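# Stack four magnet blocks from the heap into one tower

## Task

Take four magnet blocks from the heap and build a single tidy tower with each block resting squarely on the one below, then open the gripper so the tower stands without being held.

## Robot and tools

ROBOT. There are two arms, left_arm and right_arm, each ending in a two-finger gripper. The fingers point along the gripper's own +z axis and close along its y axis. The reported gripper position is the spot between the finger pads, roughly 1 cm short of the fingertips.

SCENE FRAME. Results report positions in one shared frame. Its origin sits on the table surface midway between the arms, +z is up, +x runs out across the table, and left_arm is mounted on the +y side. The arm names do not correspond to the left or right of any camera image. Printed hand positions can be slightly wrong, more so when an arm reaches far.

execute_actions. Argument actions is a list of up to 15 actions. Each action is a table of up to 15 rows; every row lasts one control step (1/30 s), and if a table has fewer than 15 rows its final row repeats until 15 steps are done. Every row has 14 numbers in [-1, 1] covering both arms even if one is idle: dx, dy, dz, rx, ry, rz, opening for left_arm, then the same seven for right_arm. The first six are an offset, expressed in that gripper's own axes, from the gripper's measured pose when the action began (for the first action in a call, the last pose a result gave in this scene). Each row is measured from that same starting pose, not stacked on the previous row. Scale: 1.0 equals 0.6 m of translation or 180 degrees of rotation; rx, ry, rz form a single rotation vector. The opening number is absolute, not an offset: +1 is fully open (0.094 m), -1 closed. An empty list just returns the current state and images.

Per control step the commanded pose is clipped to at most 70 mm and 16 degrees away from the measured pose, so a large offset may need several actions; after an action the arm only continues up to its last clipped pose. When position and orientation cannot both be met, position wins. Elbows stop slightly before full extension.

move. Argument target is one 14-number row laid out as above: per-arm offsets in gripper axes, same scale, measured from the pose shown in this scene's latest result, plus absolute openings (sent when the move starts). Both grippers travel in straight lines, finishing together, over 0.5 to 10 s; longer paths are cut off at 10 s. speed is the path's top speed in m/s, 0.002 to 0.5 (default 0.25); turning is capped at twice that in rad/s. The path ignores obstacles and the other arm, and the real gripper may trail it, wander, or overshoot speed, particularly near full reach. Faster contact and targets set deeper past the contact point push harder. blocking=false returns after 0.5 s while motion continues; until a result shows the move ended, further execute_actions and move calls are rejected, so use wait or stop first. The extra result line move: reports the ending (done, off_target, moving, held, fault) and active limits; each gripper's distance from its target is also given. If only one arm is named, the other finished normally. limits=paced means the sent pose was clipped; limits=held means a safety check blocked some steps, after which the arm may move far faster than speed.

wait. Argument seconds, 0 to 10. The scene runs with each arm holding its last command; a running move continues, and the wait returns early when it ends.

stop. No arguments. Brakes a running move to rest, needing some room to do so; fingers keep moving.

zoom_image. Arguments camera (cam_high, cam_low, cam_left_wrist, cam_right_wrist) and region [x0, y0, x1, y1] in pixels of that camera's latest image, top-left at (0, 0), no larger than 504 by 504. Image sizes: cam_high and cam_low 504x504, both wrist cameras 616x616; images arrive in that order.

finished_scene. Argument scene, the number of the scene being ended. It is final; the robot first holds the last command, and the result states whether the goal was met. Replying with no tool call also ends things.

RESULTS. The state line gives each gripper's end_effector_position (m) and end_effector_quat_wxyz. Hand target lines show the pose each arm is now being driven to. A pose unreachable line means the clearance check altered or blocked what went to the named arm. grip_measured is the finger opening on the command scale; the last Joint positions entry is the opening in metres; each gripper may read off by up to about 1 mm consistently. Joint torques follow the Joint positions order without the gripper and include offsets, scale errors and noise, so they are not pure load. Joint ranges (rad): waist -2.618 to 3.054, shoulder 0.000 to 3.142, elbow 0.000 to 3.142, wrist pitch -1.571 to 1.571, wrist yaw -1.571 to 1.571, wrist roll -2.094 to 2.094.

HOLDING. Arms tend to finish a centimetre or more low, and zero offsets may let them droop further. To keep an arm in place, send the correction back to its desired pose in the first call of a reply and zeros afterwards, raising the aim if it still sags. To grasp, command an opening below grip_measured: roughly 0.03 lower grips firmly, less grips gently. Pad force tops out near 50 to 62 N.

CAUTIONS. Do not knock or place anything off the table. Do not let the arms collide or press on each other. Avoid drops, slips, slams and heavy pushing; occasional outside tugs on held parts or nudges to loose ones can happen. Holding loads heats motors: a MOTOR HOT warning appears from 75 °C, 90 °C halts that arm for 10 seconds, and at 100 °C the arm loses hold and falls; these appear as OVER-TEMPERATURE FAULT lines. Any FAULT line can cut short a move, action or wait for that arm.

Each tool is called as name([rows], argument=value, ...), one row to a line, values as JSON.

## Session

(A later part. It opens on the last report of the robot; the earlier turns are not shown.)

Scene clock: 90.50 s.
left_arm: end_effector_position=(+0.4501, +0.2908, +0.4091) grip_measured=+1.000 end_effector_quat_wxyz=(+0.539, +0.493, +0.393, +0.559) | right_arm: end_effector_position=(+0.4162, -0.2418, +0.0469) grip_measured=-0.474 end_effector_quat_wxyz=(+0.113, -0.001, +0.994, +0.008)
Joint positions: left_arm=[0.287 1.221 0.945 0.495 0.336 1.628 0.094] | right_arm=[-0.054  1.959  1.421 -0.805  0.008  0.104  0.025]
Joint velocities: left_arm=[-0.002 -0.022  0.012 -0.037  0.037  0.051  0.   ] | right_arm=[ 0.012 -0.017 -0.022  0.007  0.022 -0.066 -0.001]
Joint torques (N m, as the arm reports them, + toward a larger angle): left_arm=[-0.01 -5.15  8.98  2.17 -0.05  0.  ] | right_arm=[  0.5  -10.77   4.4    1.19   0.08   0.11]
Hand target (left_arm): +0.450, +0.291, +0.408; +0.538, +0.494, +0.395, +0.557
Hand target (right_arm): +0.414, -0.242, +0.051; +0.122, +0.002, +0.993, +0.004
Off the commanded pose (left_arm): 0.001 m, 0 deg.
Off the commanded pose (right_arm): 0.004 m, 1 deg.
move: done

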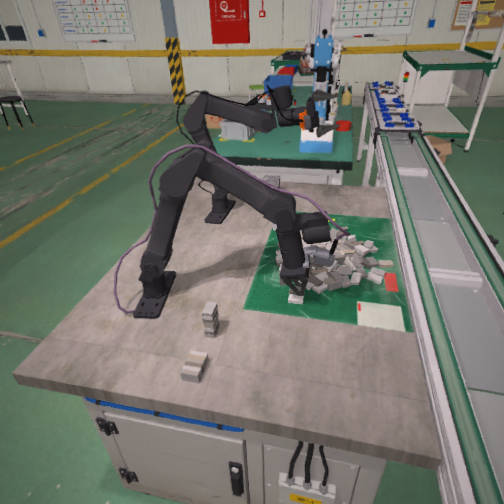

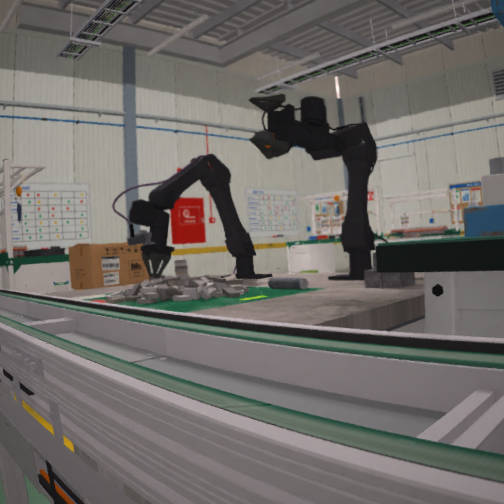

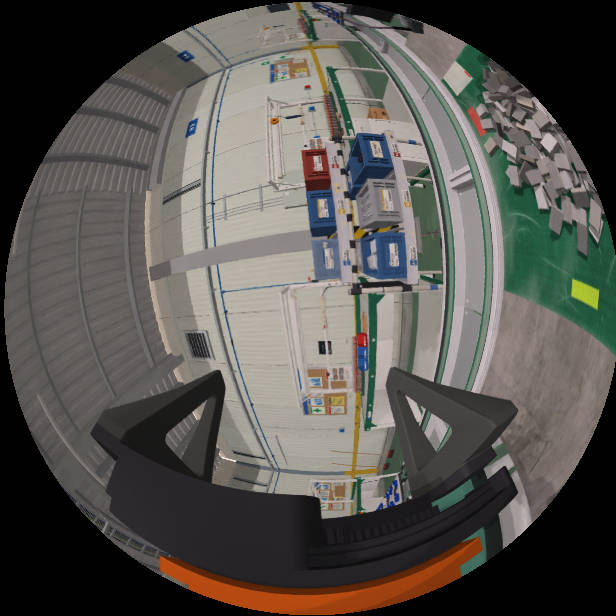

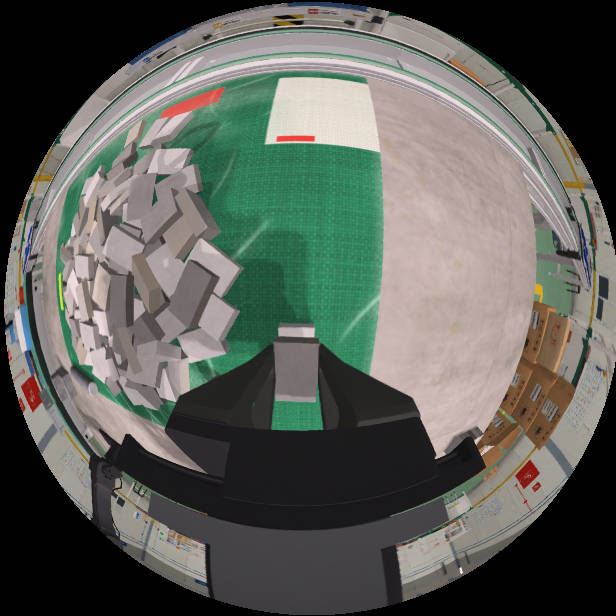

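move(target=[0,0,0,0,0,0,1,0.011,0,0.029,0,-0.004,0,-0.5], speed=0.03)

zoom_image(camera="cam_right_wrist", region=[250, 300, 350, 400])

zoom_image(camera="cam_high", region=[270, 265, 330, 310])

Scene clock: 94.17 s.
left_arm: end_effector_position=(+0.4499, +0.2908, +0.4102) grip_measured=+1.000 end_effector_quat_wxyz=(+0.539, +0.492, +0.392, +0.560) | right_arm: end_effector_position=(+0.4174, -0.2416, +0.0352) grip_measured=-0.474 end_effector_quat_wxyz=(+0.125, -0.001, +0.992, +0.009)
Joint positions: left_arm=[0.287 1.221 0.945 0.5   0.336 1.628 0.094] | right_arm=[-0.054  1.959  1.367 -0.727  0.008  0.104  0.025]
Joint velocities: left_arm=[-0.022 -0.022 -0.002  0.037 -0.022 -0.037  0.   ] | right_arm=[-0.022 -0.002 -0.007  0.022  0.007 -0.037 -0.   ]
Joint torques (N m, as the arm reports them, + toward a larger angle): left_arm=[-0.02 -5.15  8.98  2.17 -0.05  0.  ] | right_arm=[ 0.18 -8.62  4.42  1.24 -0.02  0.02]
Hand target (left_arm): +0.450, +0.291, +0.409; +0.539, +0.493, +0.393, +0.559
Hand target (right_arm): +0.413, -0.241, +0.029; +0.120, -0.001, +0.993, +0.008
Off the commanded pose (left_arm): 0.001 m, 0 deg.
Off the commanded pose (right_arm): 0.008 m, 1 deg.
move: done

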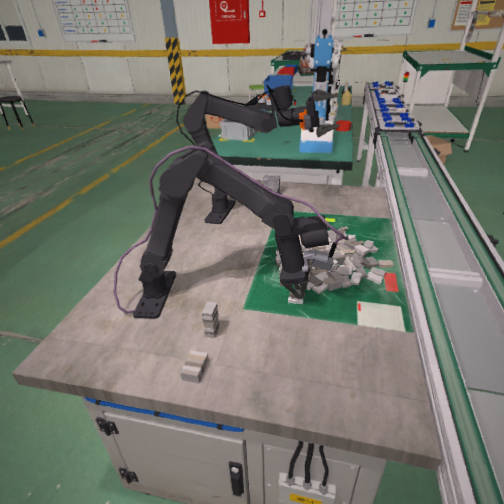

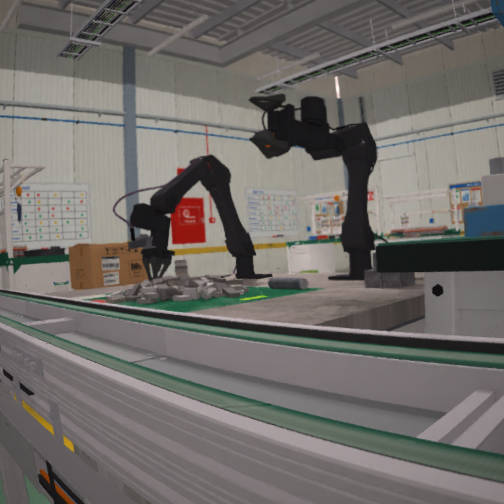

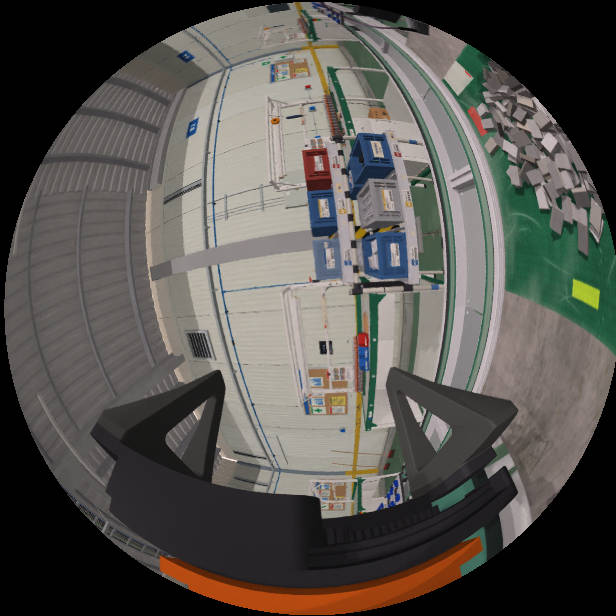

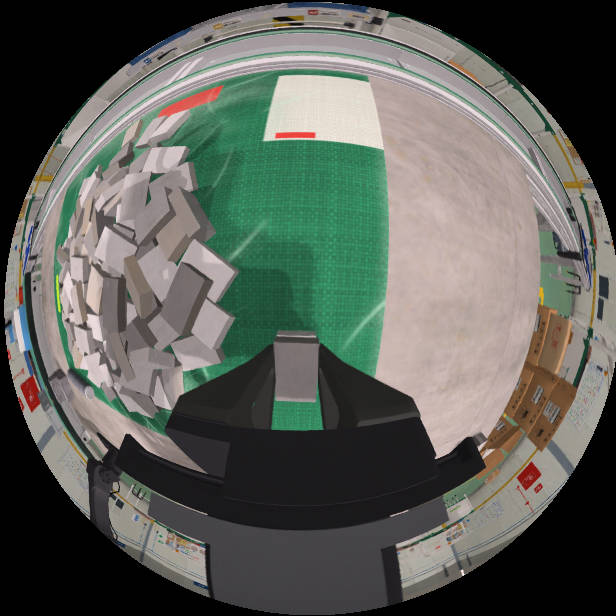

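Region (250, 300, 350, 400) of cam_right_wrist's 616x616 image, scaled by 5.040, with more detail than that image has.

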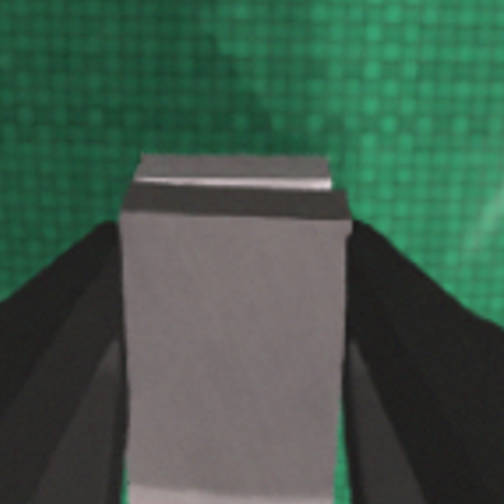

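Region (270, 265, 330, 310) of cam_high's 504x504 image, scaled by 8.400, with more detail than that image has; it fills the top 378 rows of this view, and the rest is white.

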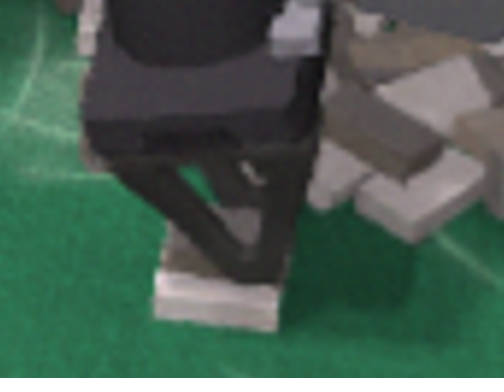

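move(target=[0,0,0,0,0,0,1,0.007,0,0.019,0,0.01,0,-0.5], speed=0.02)

zoom_image(camera="cam_right_wrist", region=[250, 300, 350, 400])

zoom_image(camera="cam_high", region=[270, 265, 330, 310])

Scene clock: 96.67 s.
left_arm: end_effector_position=(+0.4497, +0.2907, +0.4113) grip_measured=+1.000 end_effector_quat_wxyz=(+0.540, +0.491, +0.390, +0.561) | right_arm: end_effector_position=(+0.4155, -0.2418, +0.0256) grip_measured=-0.474 end_effector_quat_wxyz=(+0.113, -0.001, +0.994, +0.008)
Joint positions: left_arm=[0.287 1.221 0.945 0.504 0.336 1.628 0.094] | right_arm=[-0.054  1.984  1.367 -0.726  0.008  0.104  0.025]
Joint velocities: left_arm=[-0.012 -0.002 -0.012 -0.066  0.022  0.081  0.   ] | right_arm=[-0.002 -0.017 -0.002 -0.007  0.007 -0.051  0.   ]
Joint torques (N m, as the arm reports them, + toward a larger angle): left_arm=[-0.02 -5.14  8.99  2.17 -0.05  0.  ] | right_arm=[-0.1  -8.29  6.26  1.02 -0.1   0.02]
Hand target (left_arm): +0.450, +0.291, +0.410; +0.539, +0.492, +0.392, +0.560
Hand target (right_arm): +0.416, -0.241, +0.023; +0.109, -0.001, +0.994, +0.009
Off the commanded pose (left_arm): 0.001 m, 0 deg.
Off the commanded pose (right_arm): 0.003 m, 0 deg.
move: done

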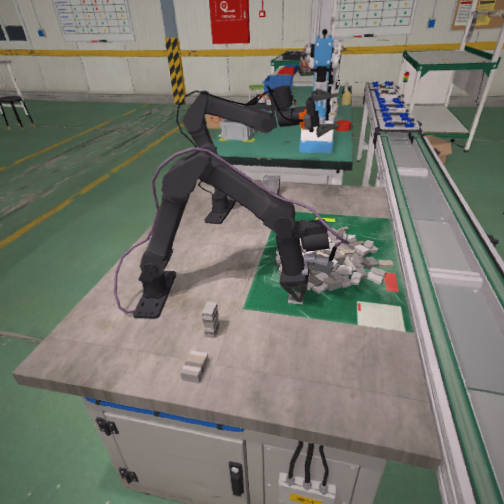

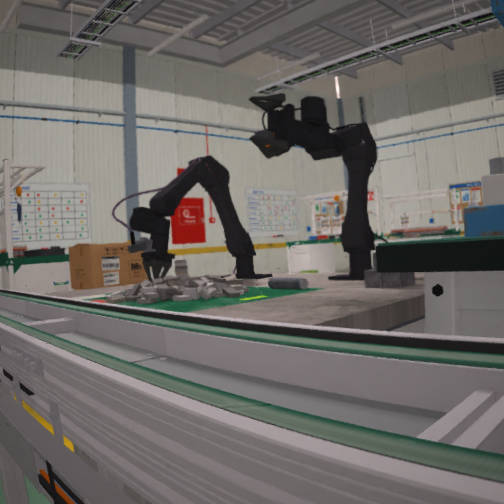

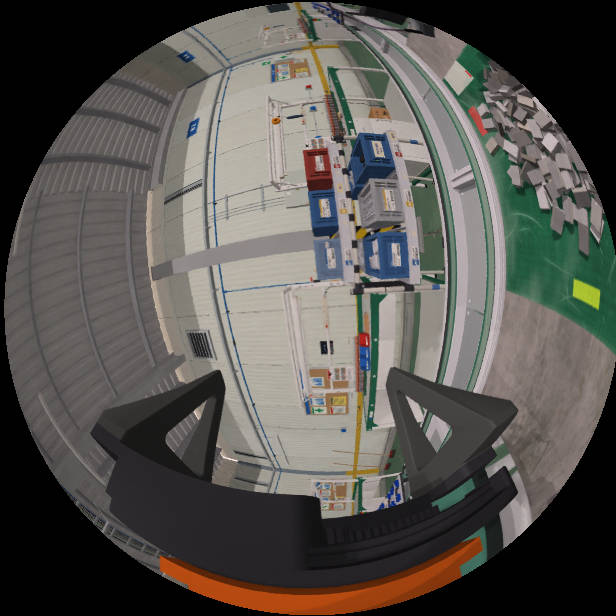

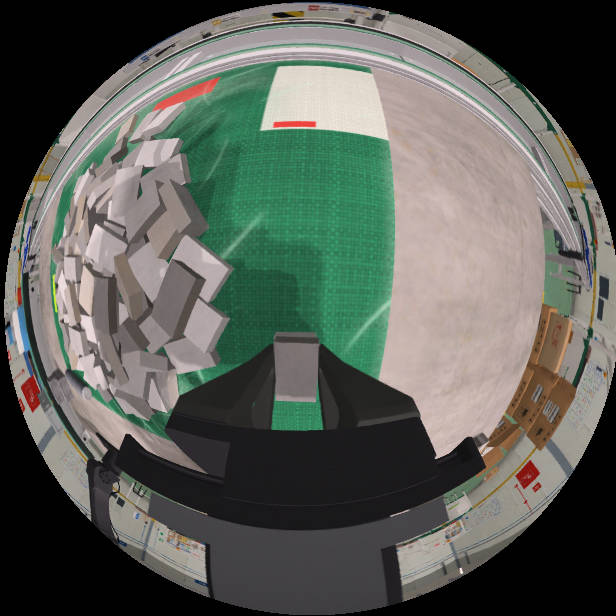

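Region (250, 300, 350, 400) of cam_right_wrist's 616x616 image, scaled by 5.040, with more detail than that image has.

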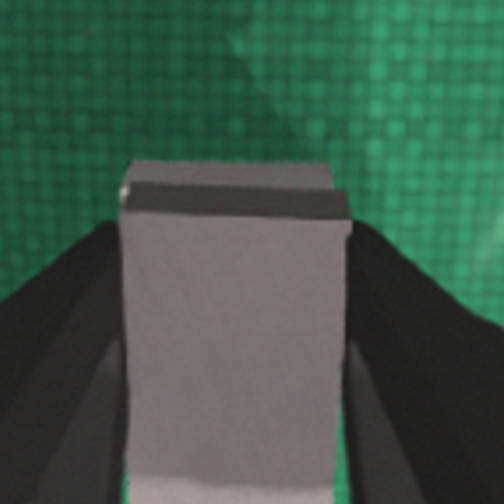

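Region (270, 265, 330, 310) of cam_high's 504x504 image, scaled by 8.400, with more detail than that image has; it fills the top 378 rows of this view, and the rest is white.

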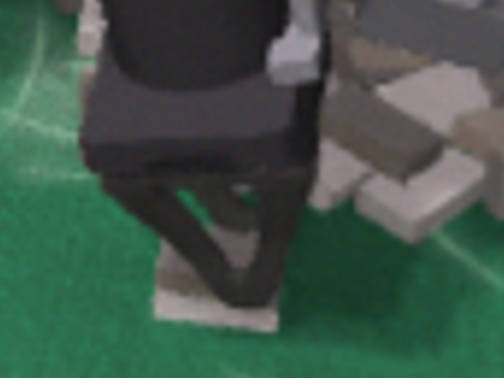

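move(target=[0,0,0,0,0,0,1,0,0,0,0,0,0,-0.25])

move(target=[0,0,0,0,0,0,1,-0.02,0.02,-0.11,0,0.07,0,-0.25], speed=0.15)

zoom_image(camera="cam_right_wrist", region=[150, 150, 370, 370])

Scene clock: 98.40 s.
left_arm: end_effector_position=(+0.4494, +0.2907, +0.4123) grip_measured=+1.000 end_effector_quat_wxyz=(+0.541, +0.490, +0.389, +0.562) | right_arm: end_effector_position=(+0.4155, -0.2418, +0.0256) grip_measured=-0.252 end_effector_quat_wxyz=(+0.113, -0.001, +0.994, +0.008)
Joint positions: left_arm=[0.287 1.221 0.945 0.509 0.336 1.628 0.094] | right_arm=[-0.054  1.984  1.367 -0.726  0.008  0.104  0.035]
Joint velocities: left_arm=[-0.007 -0.012  0.017 -0.022 -0.022 -0.022  0.   ] | right_arm=[ 0.002 -0.012  0.002  0.037  0.037  0.081  0.   ]
Joint torques (N m, as the arm reports them, + toward a larger angle): left_arm=[-0.01 -5.15  8.99  2.16 -0.05  0.  ] | right_arm=[ 0.04 -9.15  5.66  1.08 -0.01 -0.01]
Hand target (left_arm): +0.450, +0.291, +0.411; +0.540, +0.491, +0.390, +0.561
Hand target (right_arm): +0.416, -0.242, +0.026; +0.113, -0.001, +0.994, +0.008
Off the commanded pose (left_arm): 0.001 m, 0 deg.
Off the commanded pose (right_arm): 0.000 m, 0 deg.
move: done

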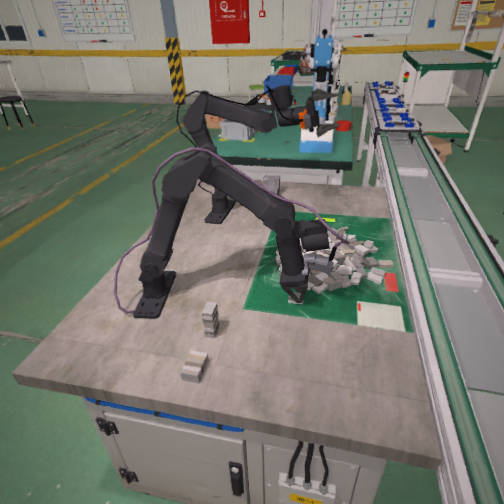

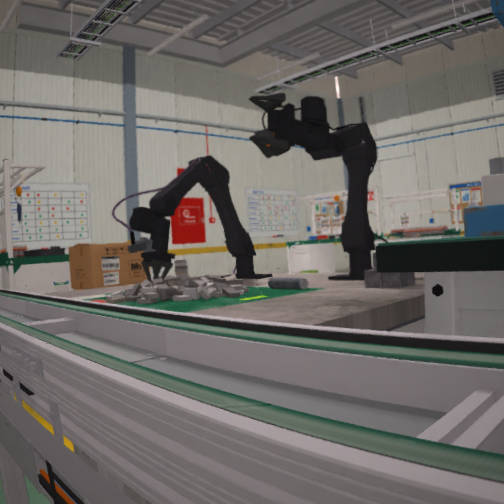

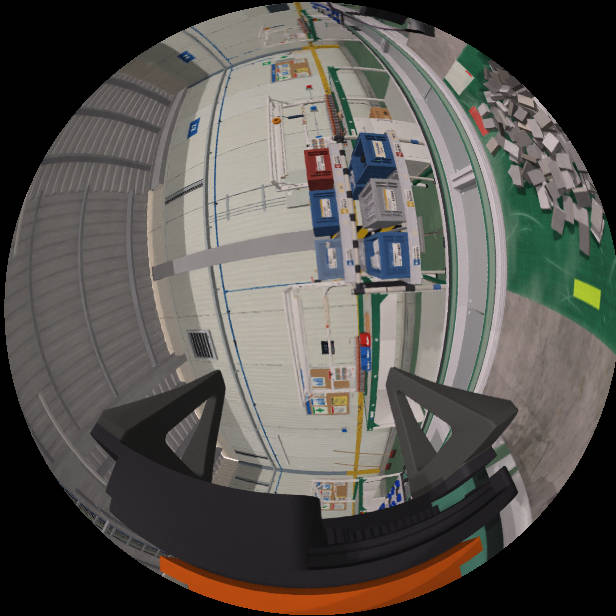

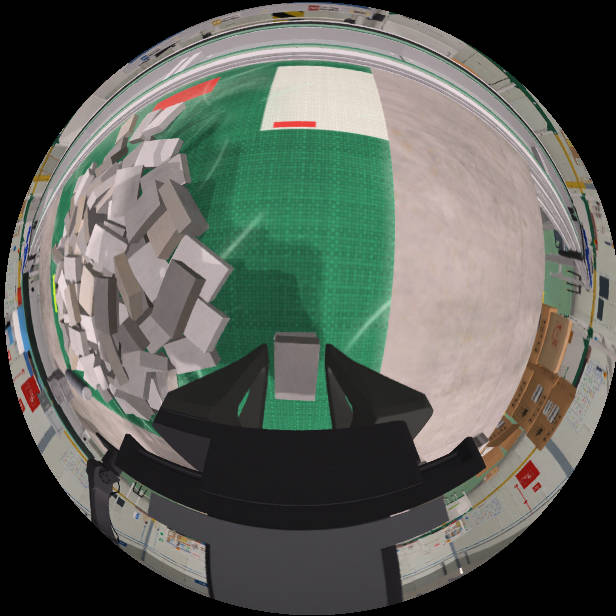

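Scene clock: 99.83 s.
left_arm: end_effector_position=(+0.4492, +0.2906, +0.4133) grip_measured=+1.000 end_effector_quat_wxyz=(+0.541, +0.489, +0.387, +0.564) | right_arm: end_effector_position=(+0.4097, -0.2371, +0.0898) grip_measured=-0.252 end_effector_quat_wxyz=(+0.003, -0.002, +1.000, +0.002)
Joint positions: left_arm=[0.287 1.221 0.945 0.513 0.336 1.628 0.094] | right_arm=[-0.045  2.118  1.855 -1.301 -0.002  0.11   0.035]
Joint velocities: left_arm=[-0.012  0.002 -0.002 -0.022 -0.007  0.022  0.   ] | right_arm=[-0.022  0.022 -0.002 -0.007  0.051  0.037  0.001]
Joint torques (N m, as the arm reports them, + toward a larger angle): left_arm=[-0.01 -5.13  8.98  2.16 -0.05  0.  ] | right_arm=[ 0.8  -9.1   7.81  0.45 -0.13  0.05]
Hand target (left_arm): +0.449, +0.291, +0.412; +0.541, +0.490, +0.389, +0.562
Hand target (right_arm): +0.413, -0.231, +0.092; +0.004, -0.002, +1.000, +0.008
Off the commanded pose (left_arm): 0.001 m, 0 deg.
Off the commanded pose (right_arm): 0.007 m, 1 deg.
move: done

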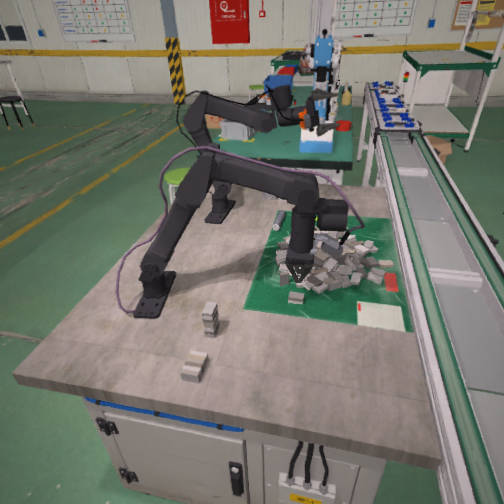

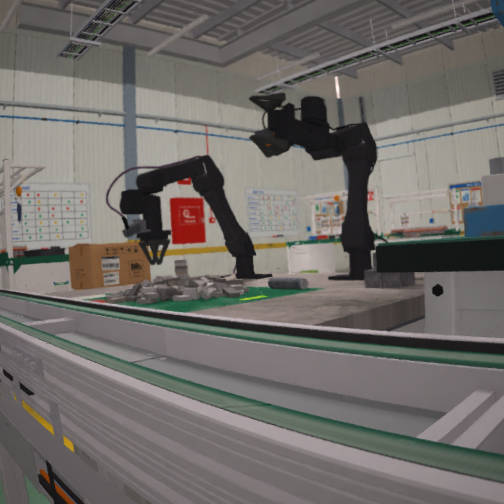

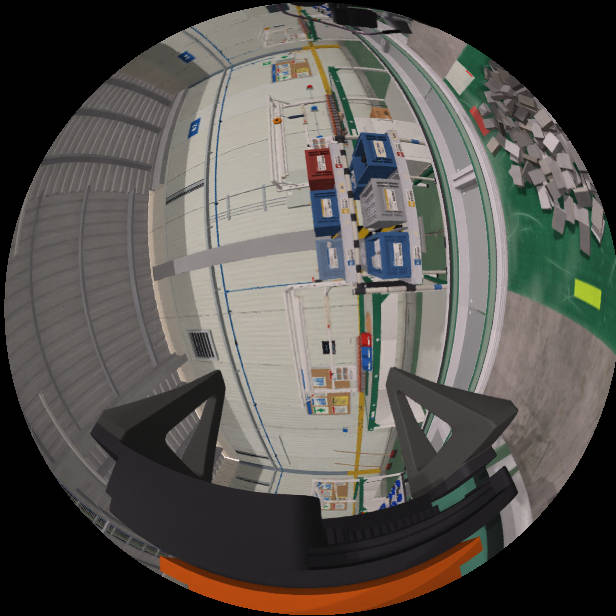

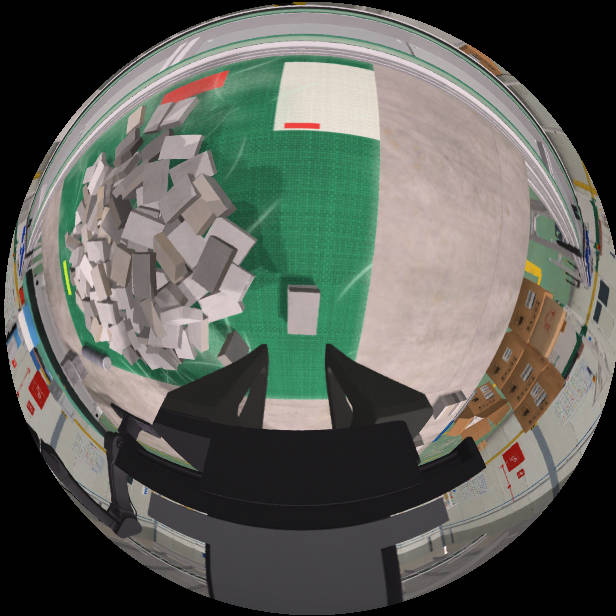

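Region (150, 150, 370, 370) of cam_right_wrist's 616x616 image, scaled by 2.291, with more detail than that image has.

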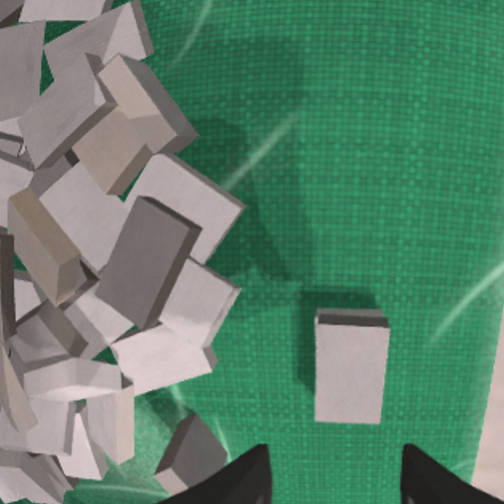

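move(target=[0,0,0,0,0,0,1,-0.066,0.124,0.06,0,0,0.178,-0.3], speed=0.25)

zoom_image(camera="cam_right_wrist", region=[220, 250, 380, 410])

Scene clock: 103.00 s.
left_arm: end_effector_position=(+0.4490, +0.2905, +0.4143) grip_measured=+1.000 end_effector_quat_wxyz=(+0.542, +0.489, +0.386, +0.565) | right_arm: end_effector_position=(+0.4468, -0.1651, +0.0533) grip_measured=-0.298 end_effector_quat_wxyz=(+0.004, +0.271, +0.963, +0.004)
Joint positions: left_arm=[0.287 1.221 0.945 0.517 0.336 1.628 0.094] | right_arm=[ 0.101  2.357  2.103 -1.307 -0.002  0.809  0.033]
Joint velocities: left_arm=[ 0.012 -0.007 -0.027 -0.007 -0.081 -0.051  0.   ] | right_arm=[ 0.012 -0.017  0.007 -0.007  0.007  0.007 -0.   ]
Joint torques (N m, as the arm reports them, + toward a larger angle): left_arm=[-0.02 -5.15  8.97  2.16 -0.05  0.  ] | right_arm=[  0.4  -10.46   7.75   0.42  -0.04   0.1 ]
Hand target (left_arm): +0.449, +0.291, +0.413; +0.541, +0.489, +0.387, +0.564
Hand target (right_arm): +0.449, -0.162, +0.054; +0.003, +0.274, +0.962, +0.003
Off the commanded pose (left_arm): 0.001 m, 0 deg.
Off the commanded pose (right_arm): 0.004 m, 0 deg.
move: done

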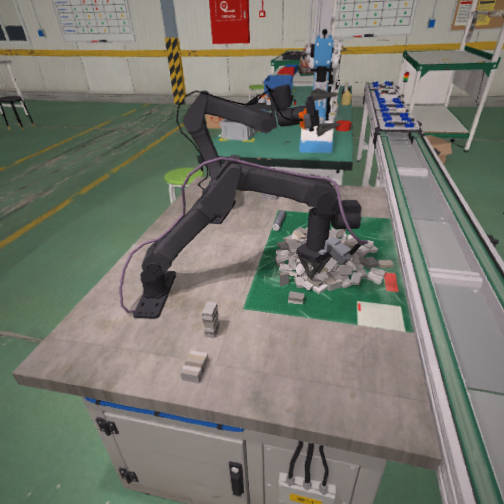

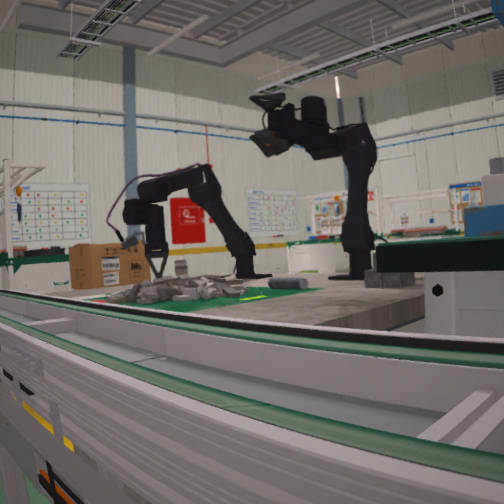

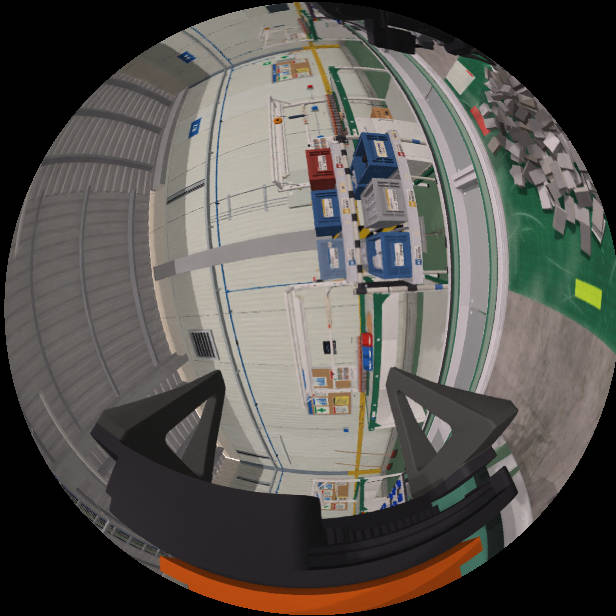

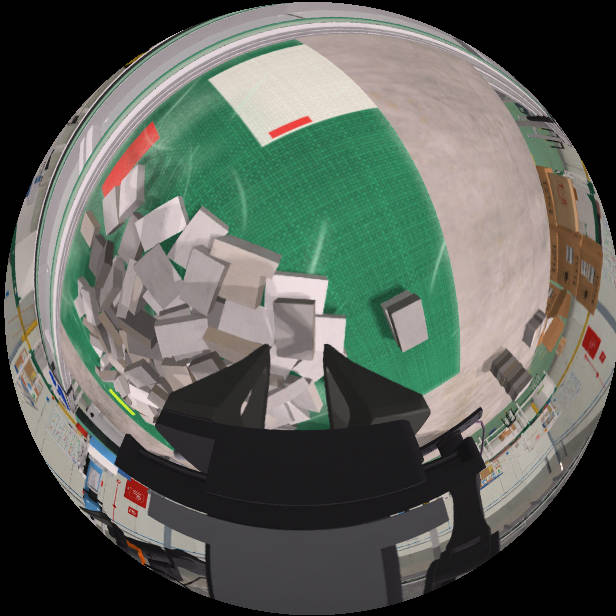

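Region (220, 250, 380, 410) of cam_right_wrist's 616x616 image, scaled by 3.150, with more detail than that image has.

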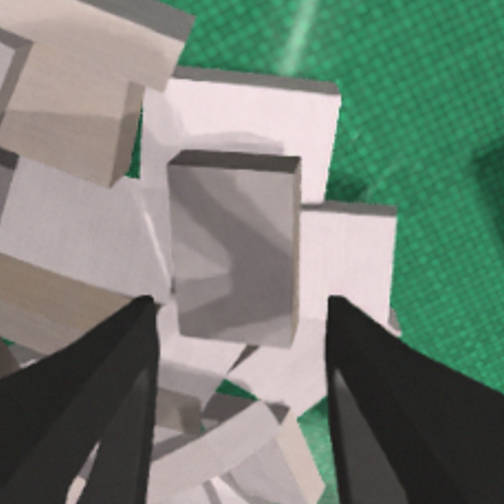

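move(target=[0,0,0,0,0,0,1,0,0.003,0.036,0,0,0,-0.3], speed=0.05)

zoom_image(camera="cam_right_wrist", region=[220, 250, 380, 410])

Scene clock: 105.73 s.
left_arm: end_effector_position=(+0.4487, +0.2905, +0.4153) grip_measured=+1.000 end_effector_quat_wxyz=(+0.542, +0.488, +0.384, +0.566) | right_arm: end_effector_position=(+0.4504, -0.1641, +0.0428) grip_measured=-0.298 end_effector_quat_wxyz=(+0.011, +0.272, +0.962, +0.008)
Joint positions: left_arm=[0.287 1.221 0.945 0.522 0.336 1.628 0.094] | right_arm=[ 0.101  2.357  2.061 -1.248 -0.002  0.811  0.033]
Joint velocities: left_arm=[-0.012  0.002  0.007  0.007  0.007  0.037  0.   ] | right_arm=[-0.012 -0.007 -0.012 -0.022  0.007 -0.007  0.   ]
Joint torques (N m, as the arm reports them, + toward a larger angle): left_arm=[-0.02 -5.14  8.97  2.16 -0.05 -0.01] | right_arm=[  0.31 -10.97   4.18   0.85  -0.02  -0.01]
Hand target (left_arm): +0.449, +0.291, +0.414; +0.542, +0.488, +0.386, +0.565
Hand target (right_arm): +0.448, -0.163, +0.032; +0.004, +0.271, +0.963, +0.004
Off the commanded pose (left_arm): 0.001 m, 0 deg.
Off the commanded pose (right_arm): 0.011 m, 1 deg.
move: off_target (right_arm)

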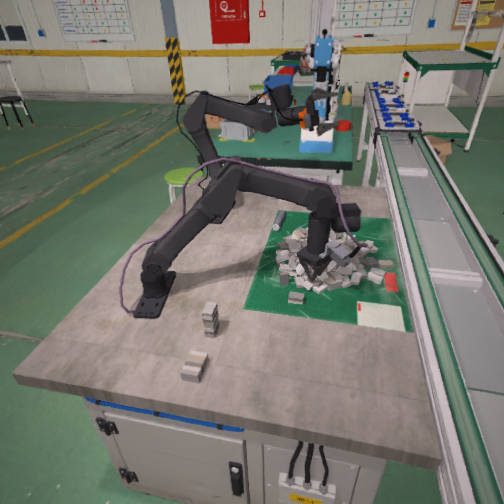

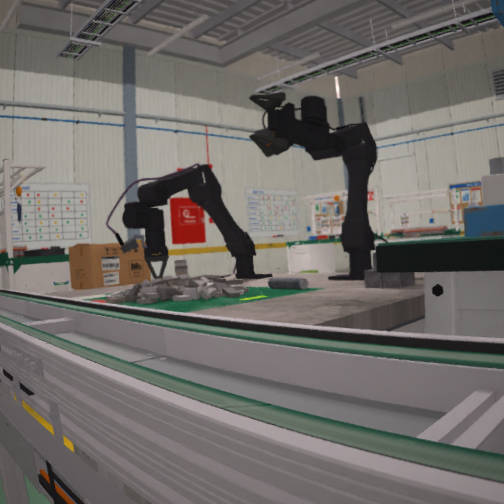

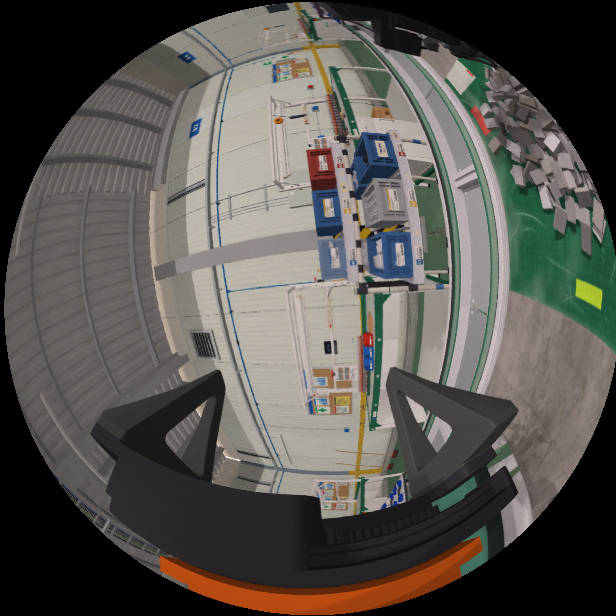

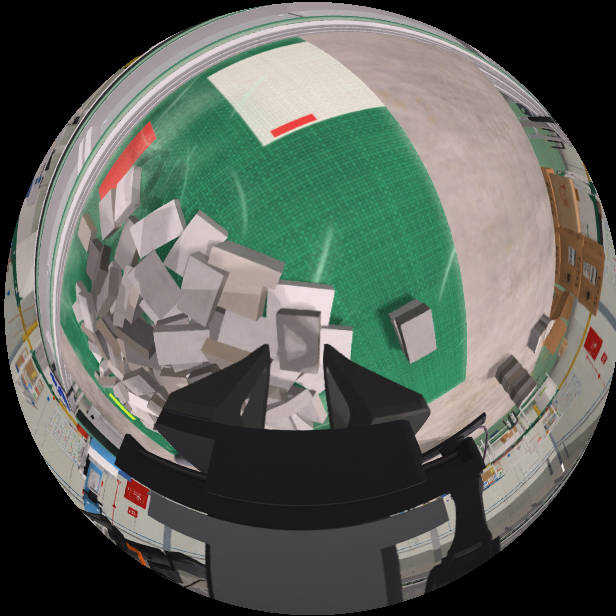

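Region (220, 250, 380, 410) of cam_right_wrist's 616x616 image, scaled by 3.150, with more detail than that image has.

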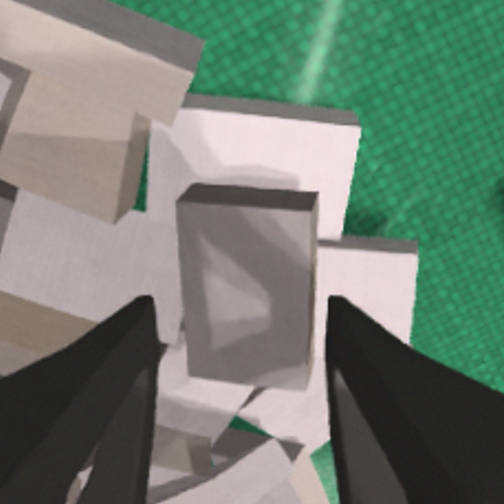

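move(target=[0,0,0,0,0,0,1,-0.002,-0.003,0.045,0.004,0.005,0,-0.33], speed=0.04)

zoom_image(camera="cam_right_wrist", region=[220, 250, 380, 410])

Scene clock: 107.83 s.
left_arm: end_effector_position=(+0.4485, +0.2904, +0.4163) grip_measured=+1.000 end_effector_quat_wxyz=(+0.543, +0.487, +0.383, +0.567) | right_arm: end_effector_position=(+0.4519, -0.1653, +0.0307) grip_measured=-0.328 end_effector_quat_wxyz=(+0.009, +0.273, +0.962, +0.006)
Joint positions: left_arm=[0.287 1.221 0.945 0.526 0.336 1.628 0.094] | right_arm=[ 0.099  2.373  2.042 -1.218 -0.     0.811  0.032]
Joint velocities: left_arm=[-0.007 -0.007 -0.007  0.022  0.037 -0.007  0.   ] | right_arm=[ 0.007  0.002  0.007  0.051 -0.11  -0.022 -0.001]
Joint torques (N m, as the arm reports them, + toward a larger angle): left_arm=[-0.02 -5.12  8.96  2.15 -0.05  0.  ] | right_arm=[ -0.14 -10.41   3.96   0.95  -0.07  -0.06]
Hand target (left_arm): +0.449, +0.290, +0.415; +0.542, +0.488, +0.384, +0.566
Hand target (right_arm): +0.451, -0.166, +0.016; +0.001, +0.272, +0.962, +0.004
Off the commanded pose (left_arm): 0.001 m, 0 deg.
Off the commanded pose (right_arm): 0.015 m, 1 deg.
move: off_target (right_arm)

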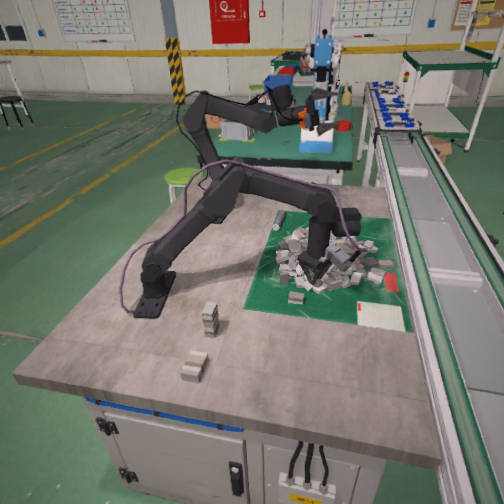

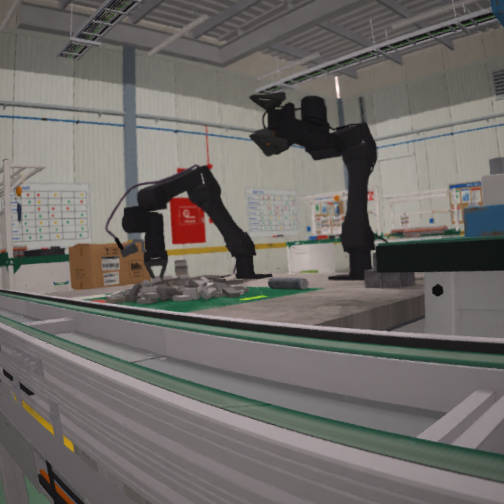

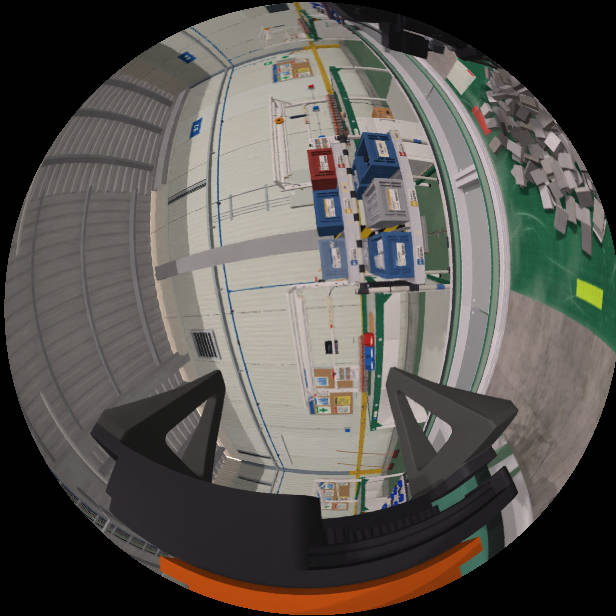

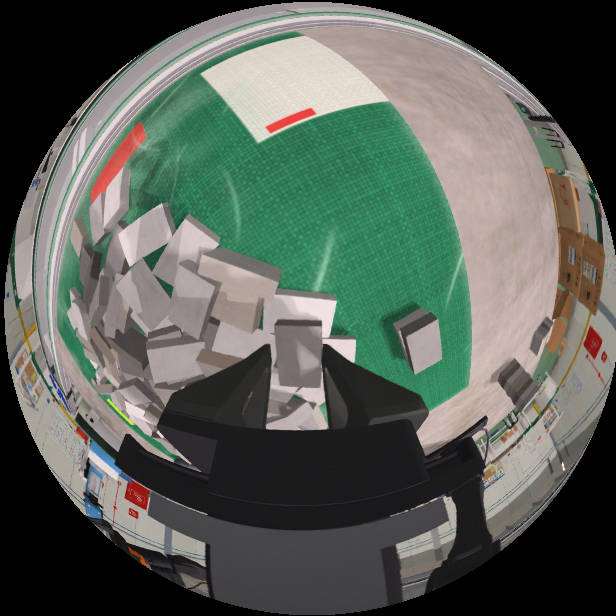

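Region (220, 250, 380, 410) of cam_right_wrist's 616x616 image, scaled by 3.150, with more detail than that image has.

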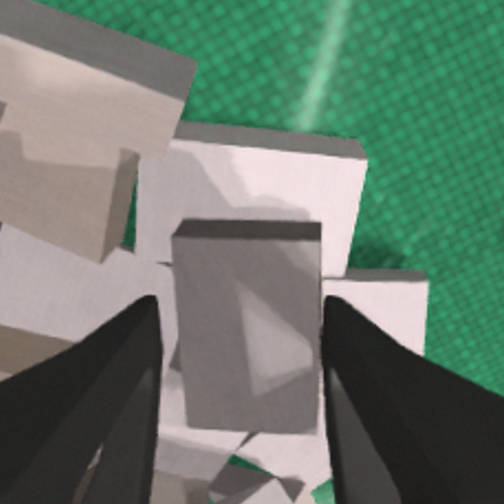

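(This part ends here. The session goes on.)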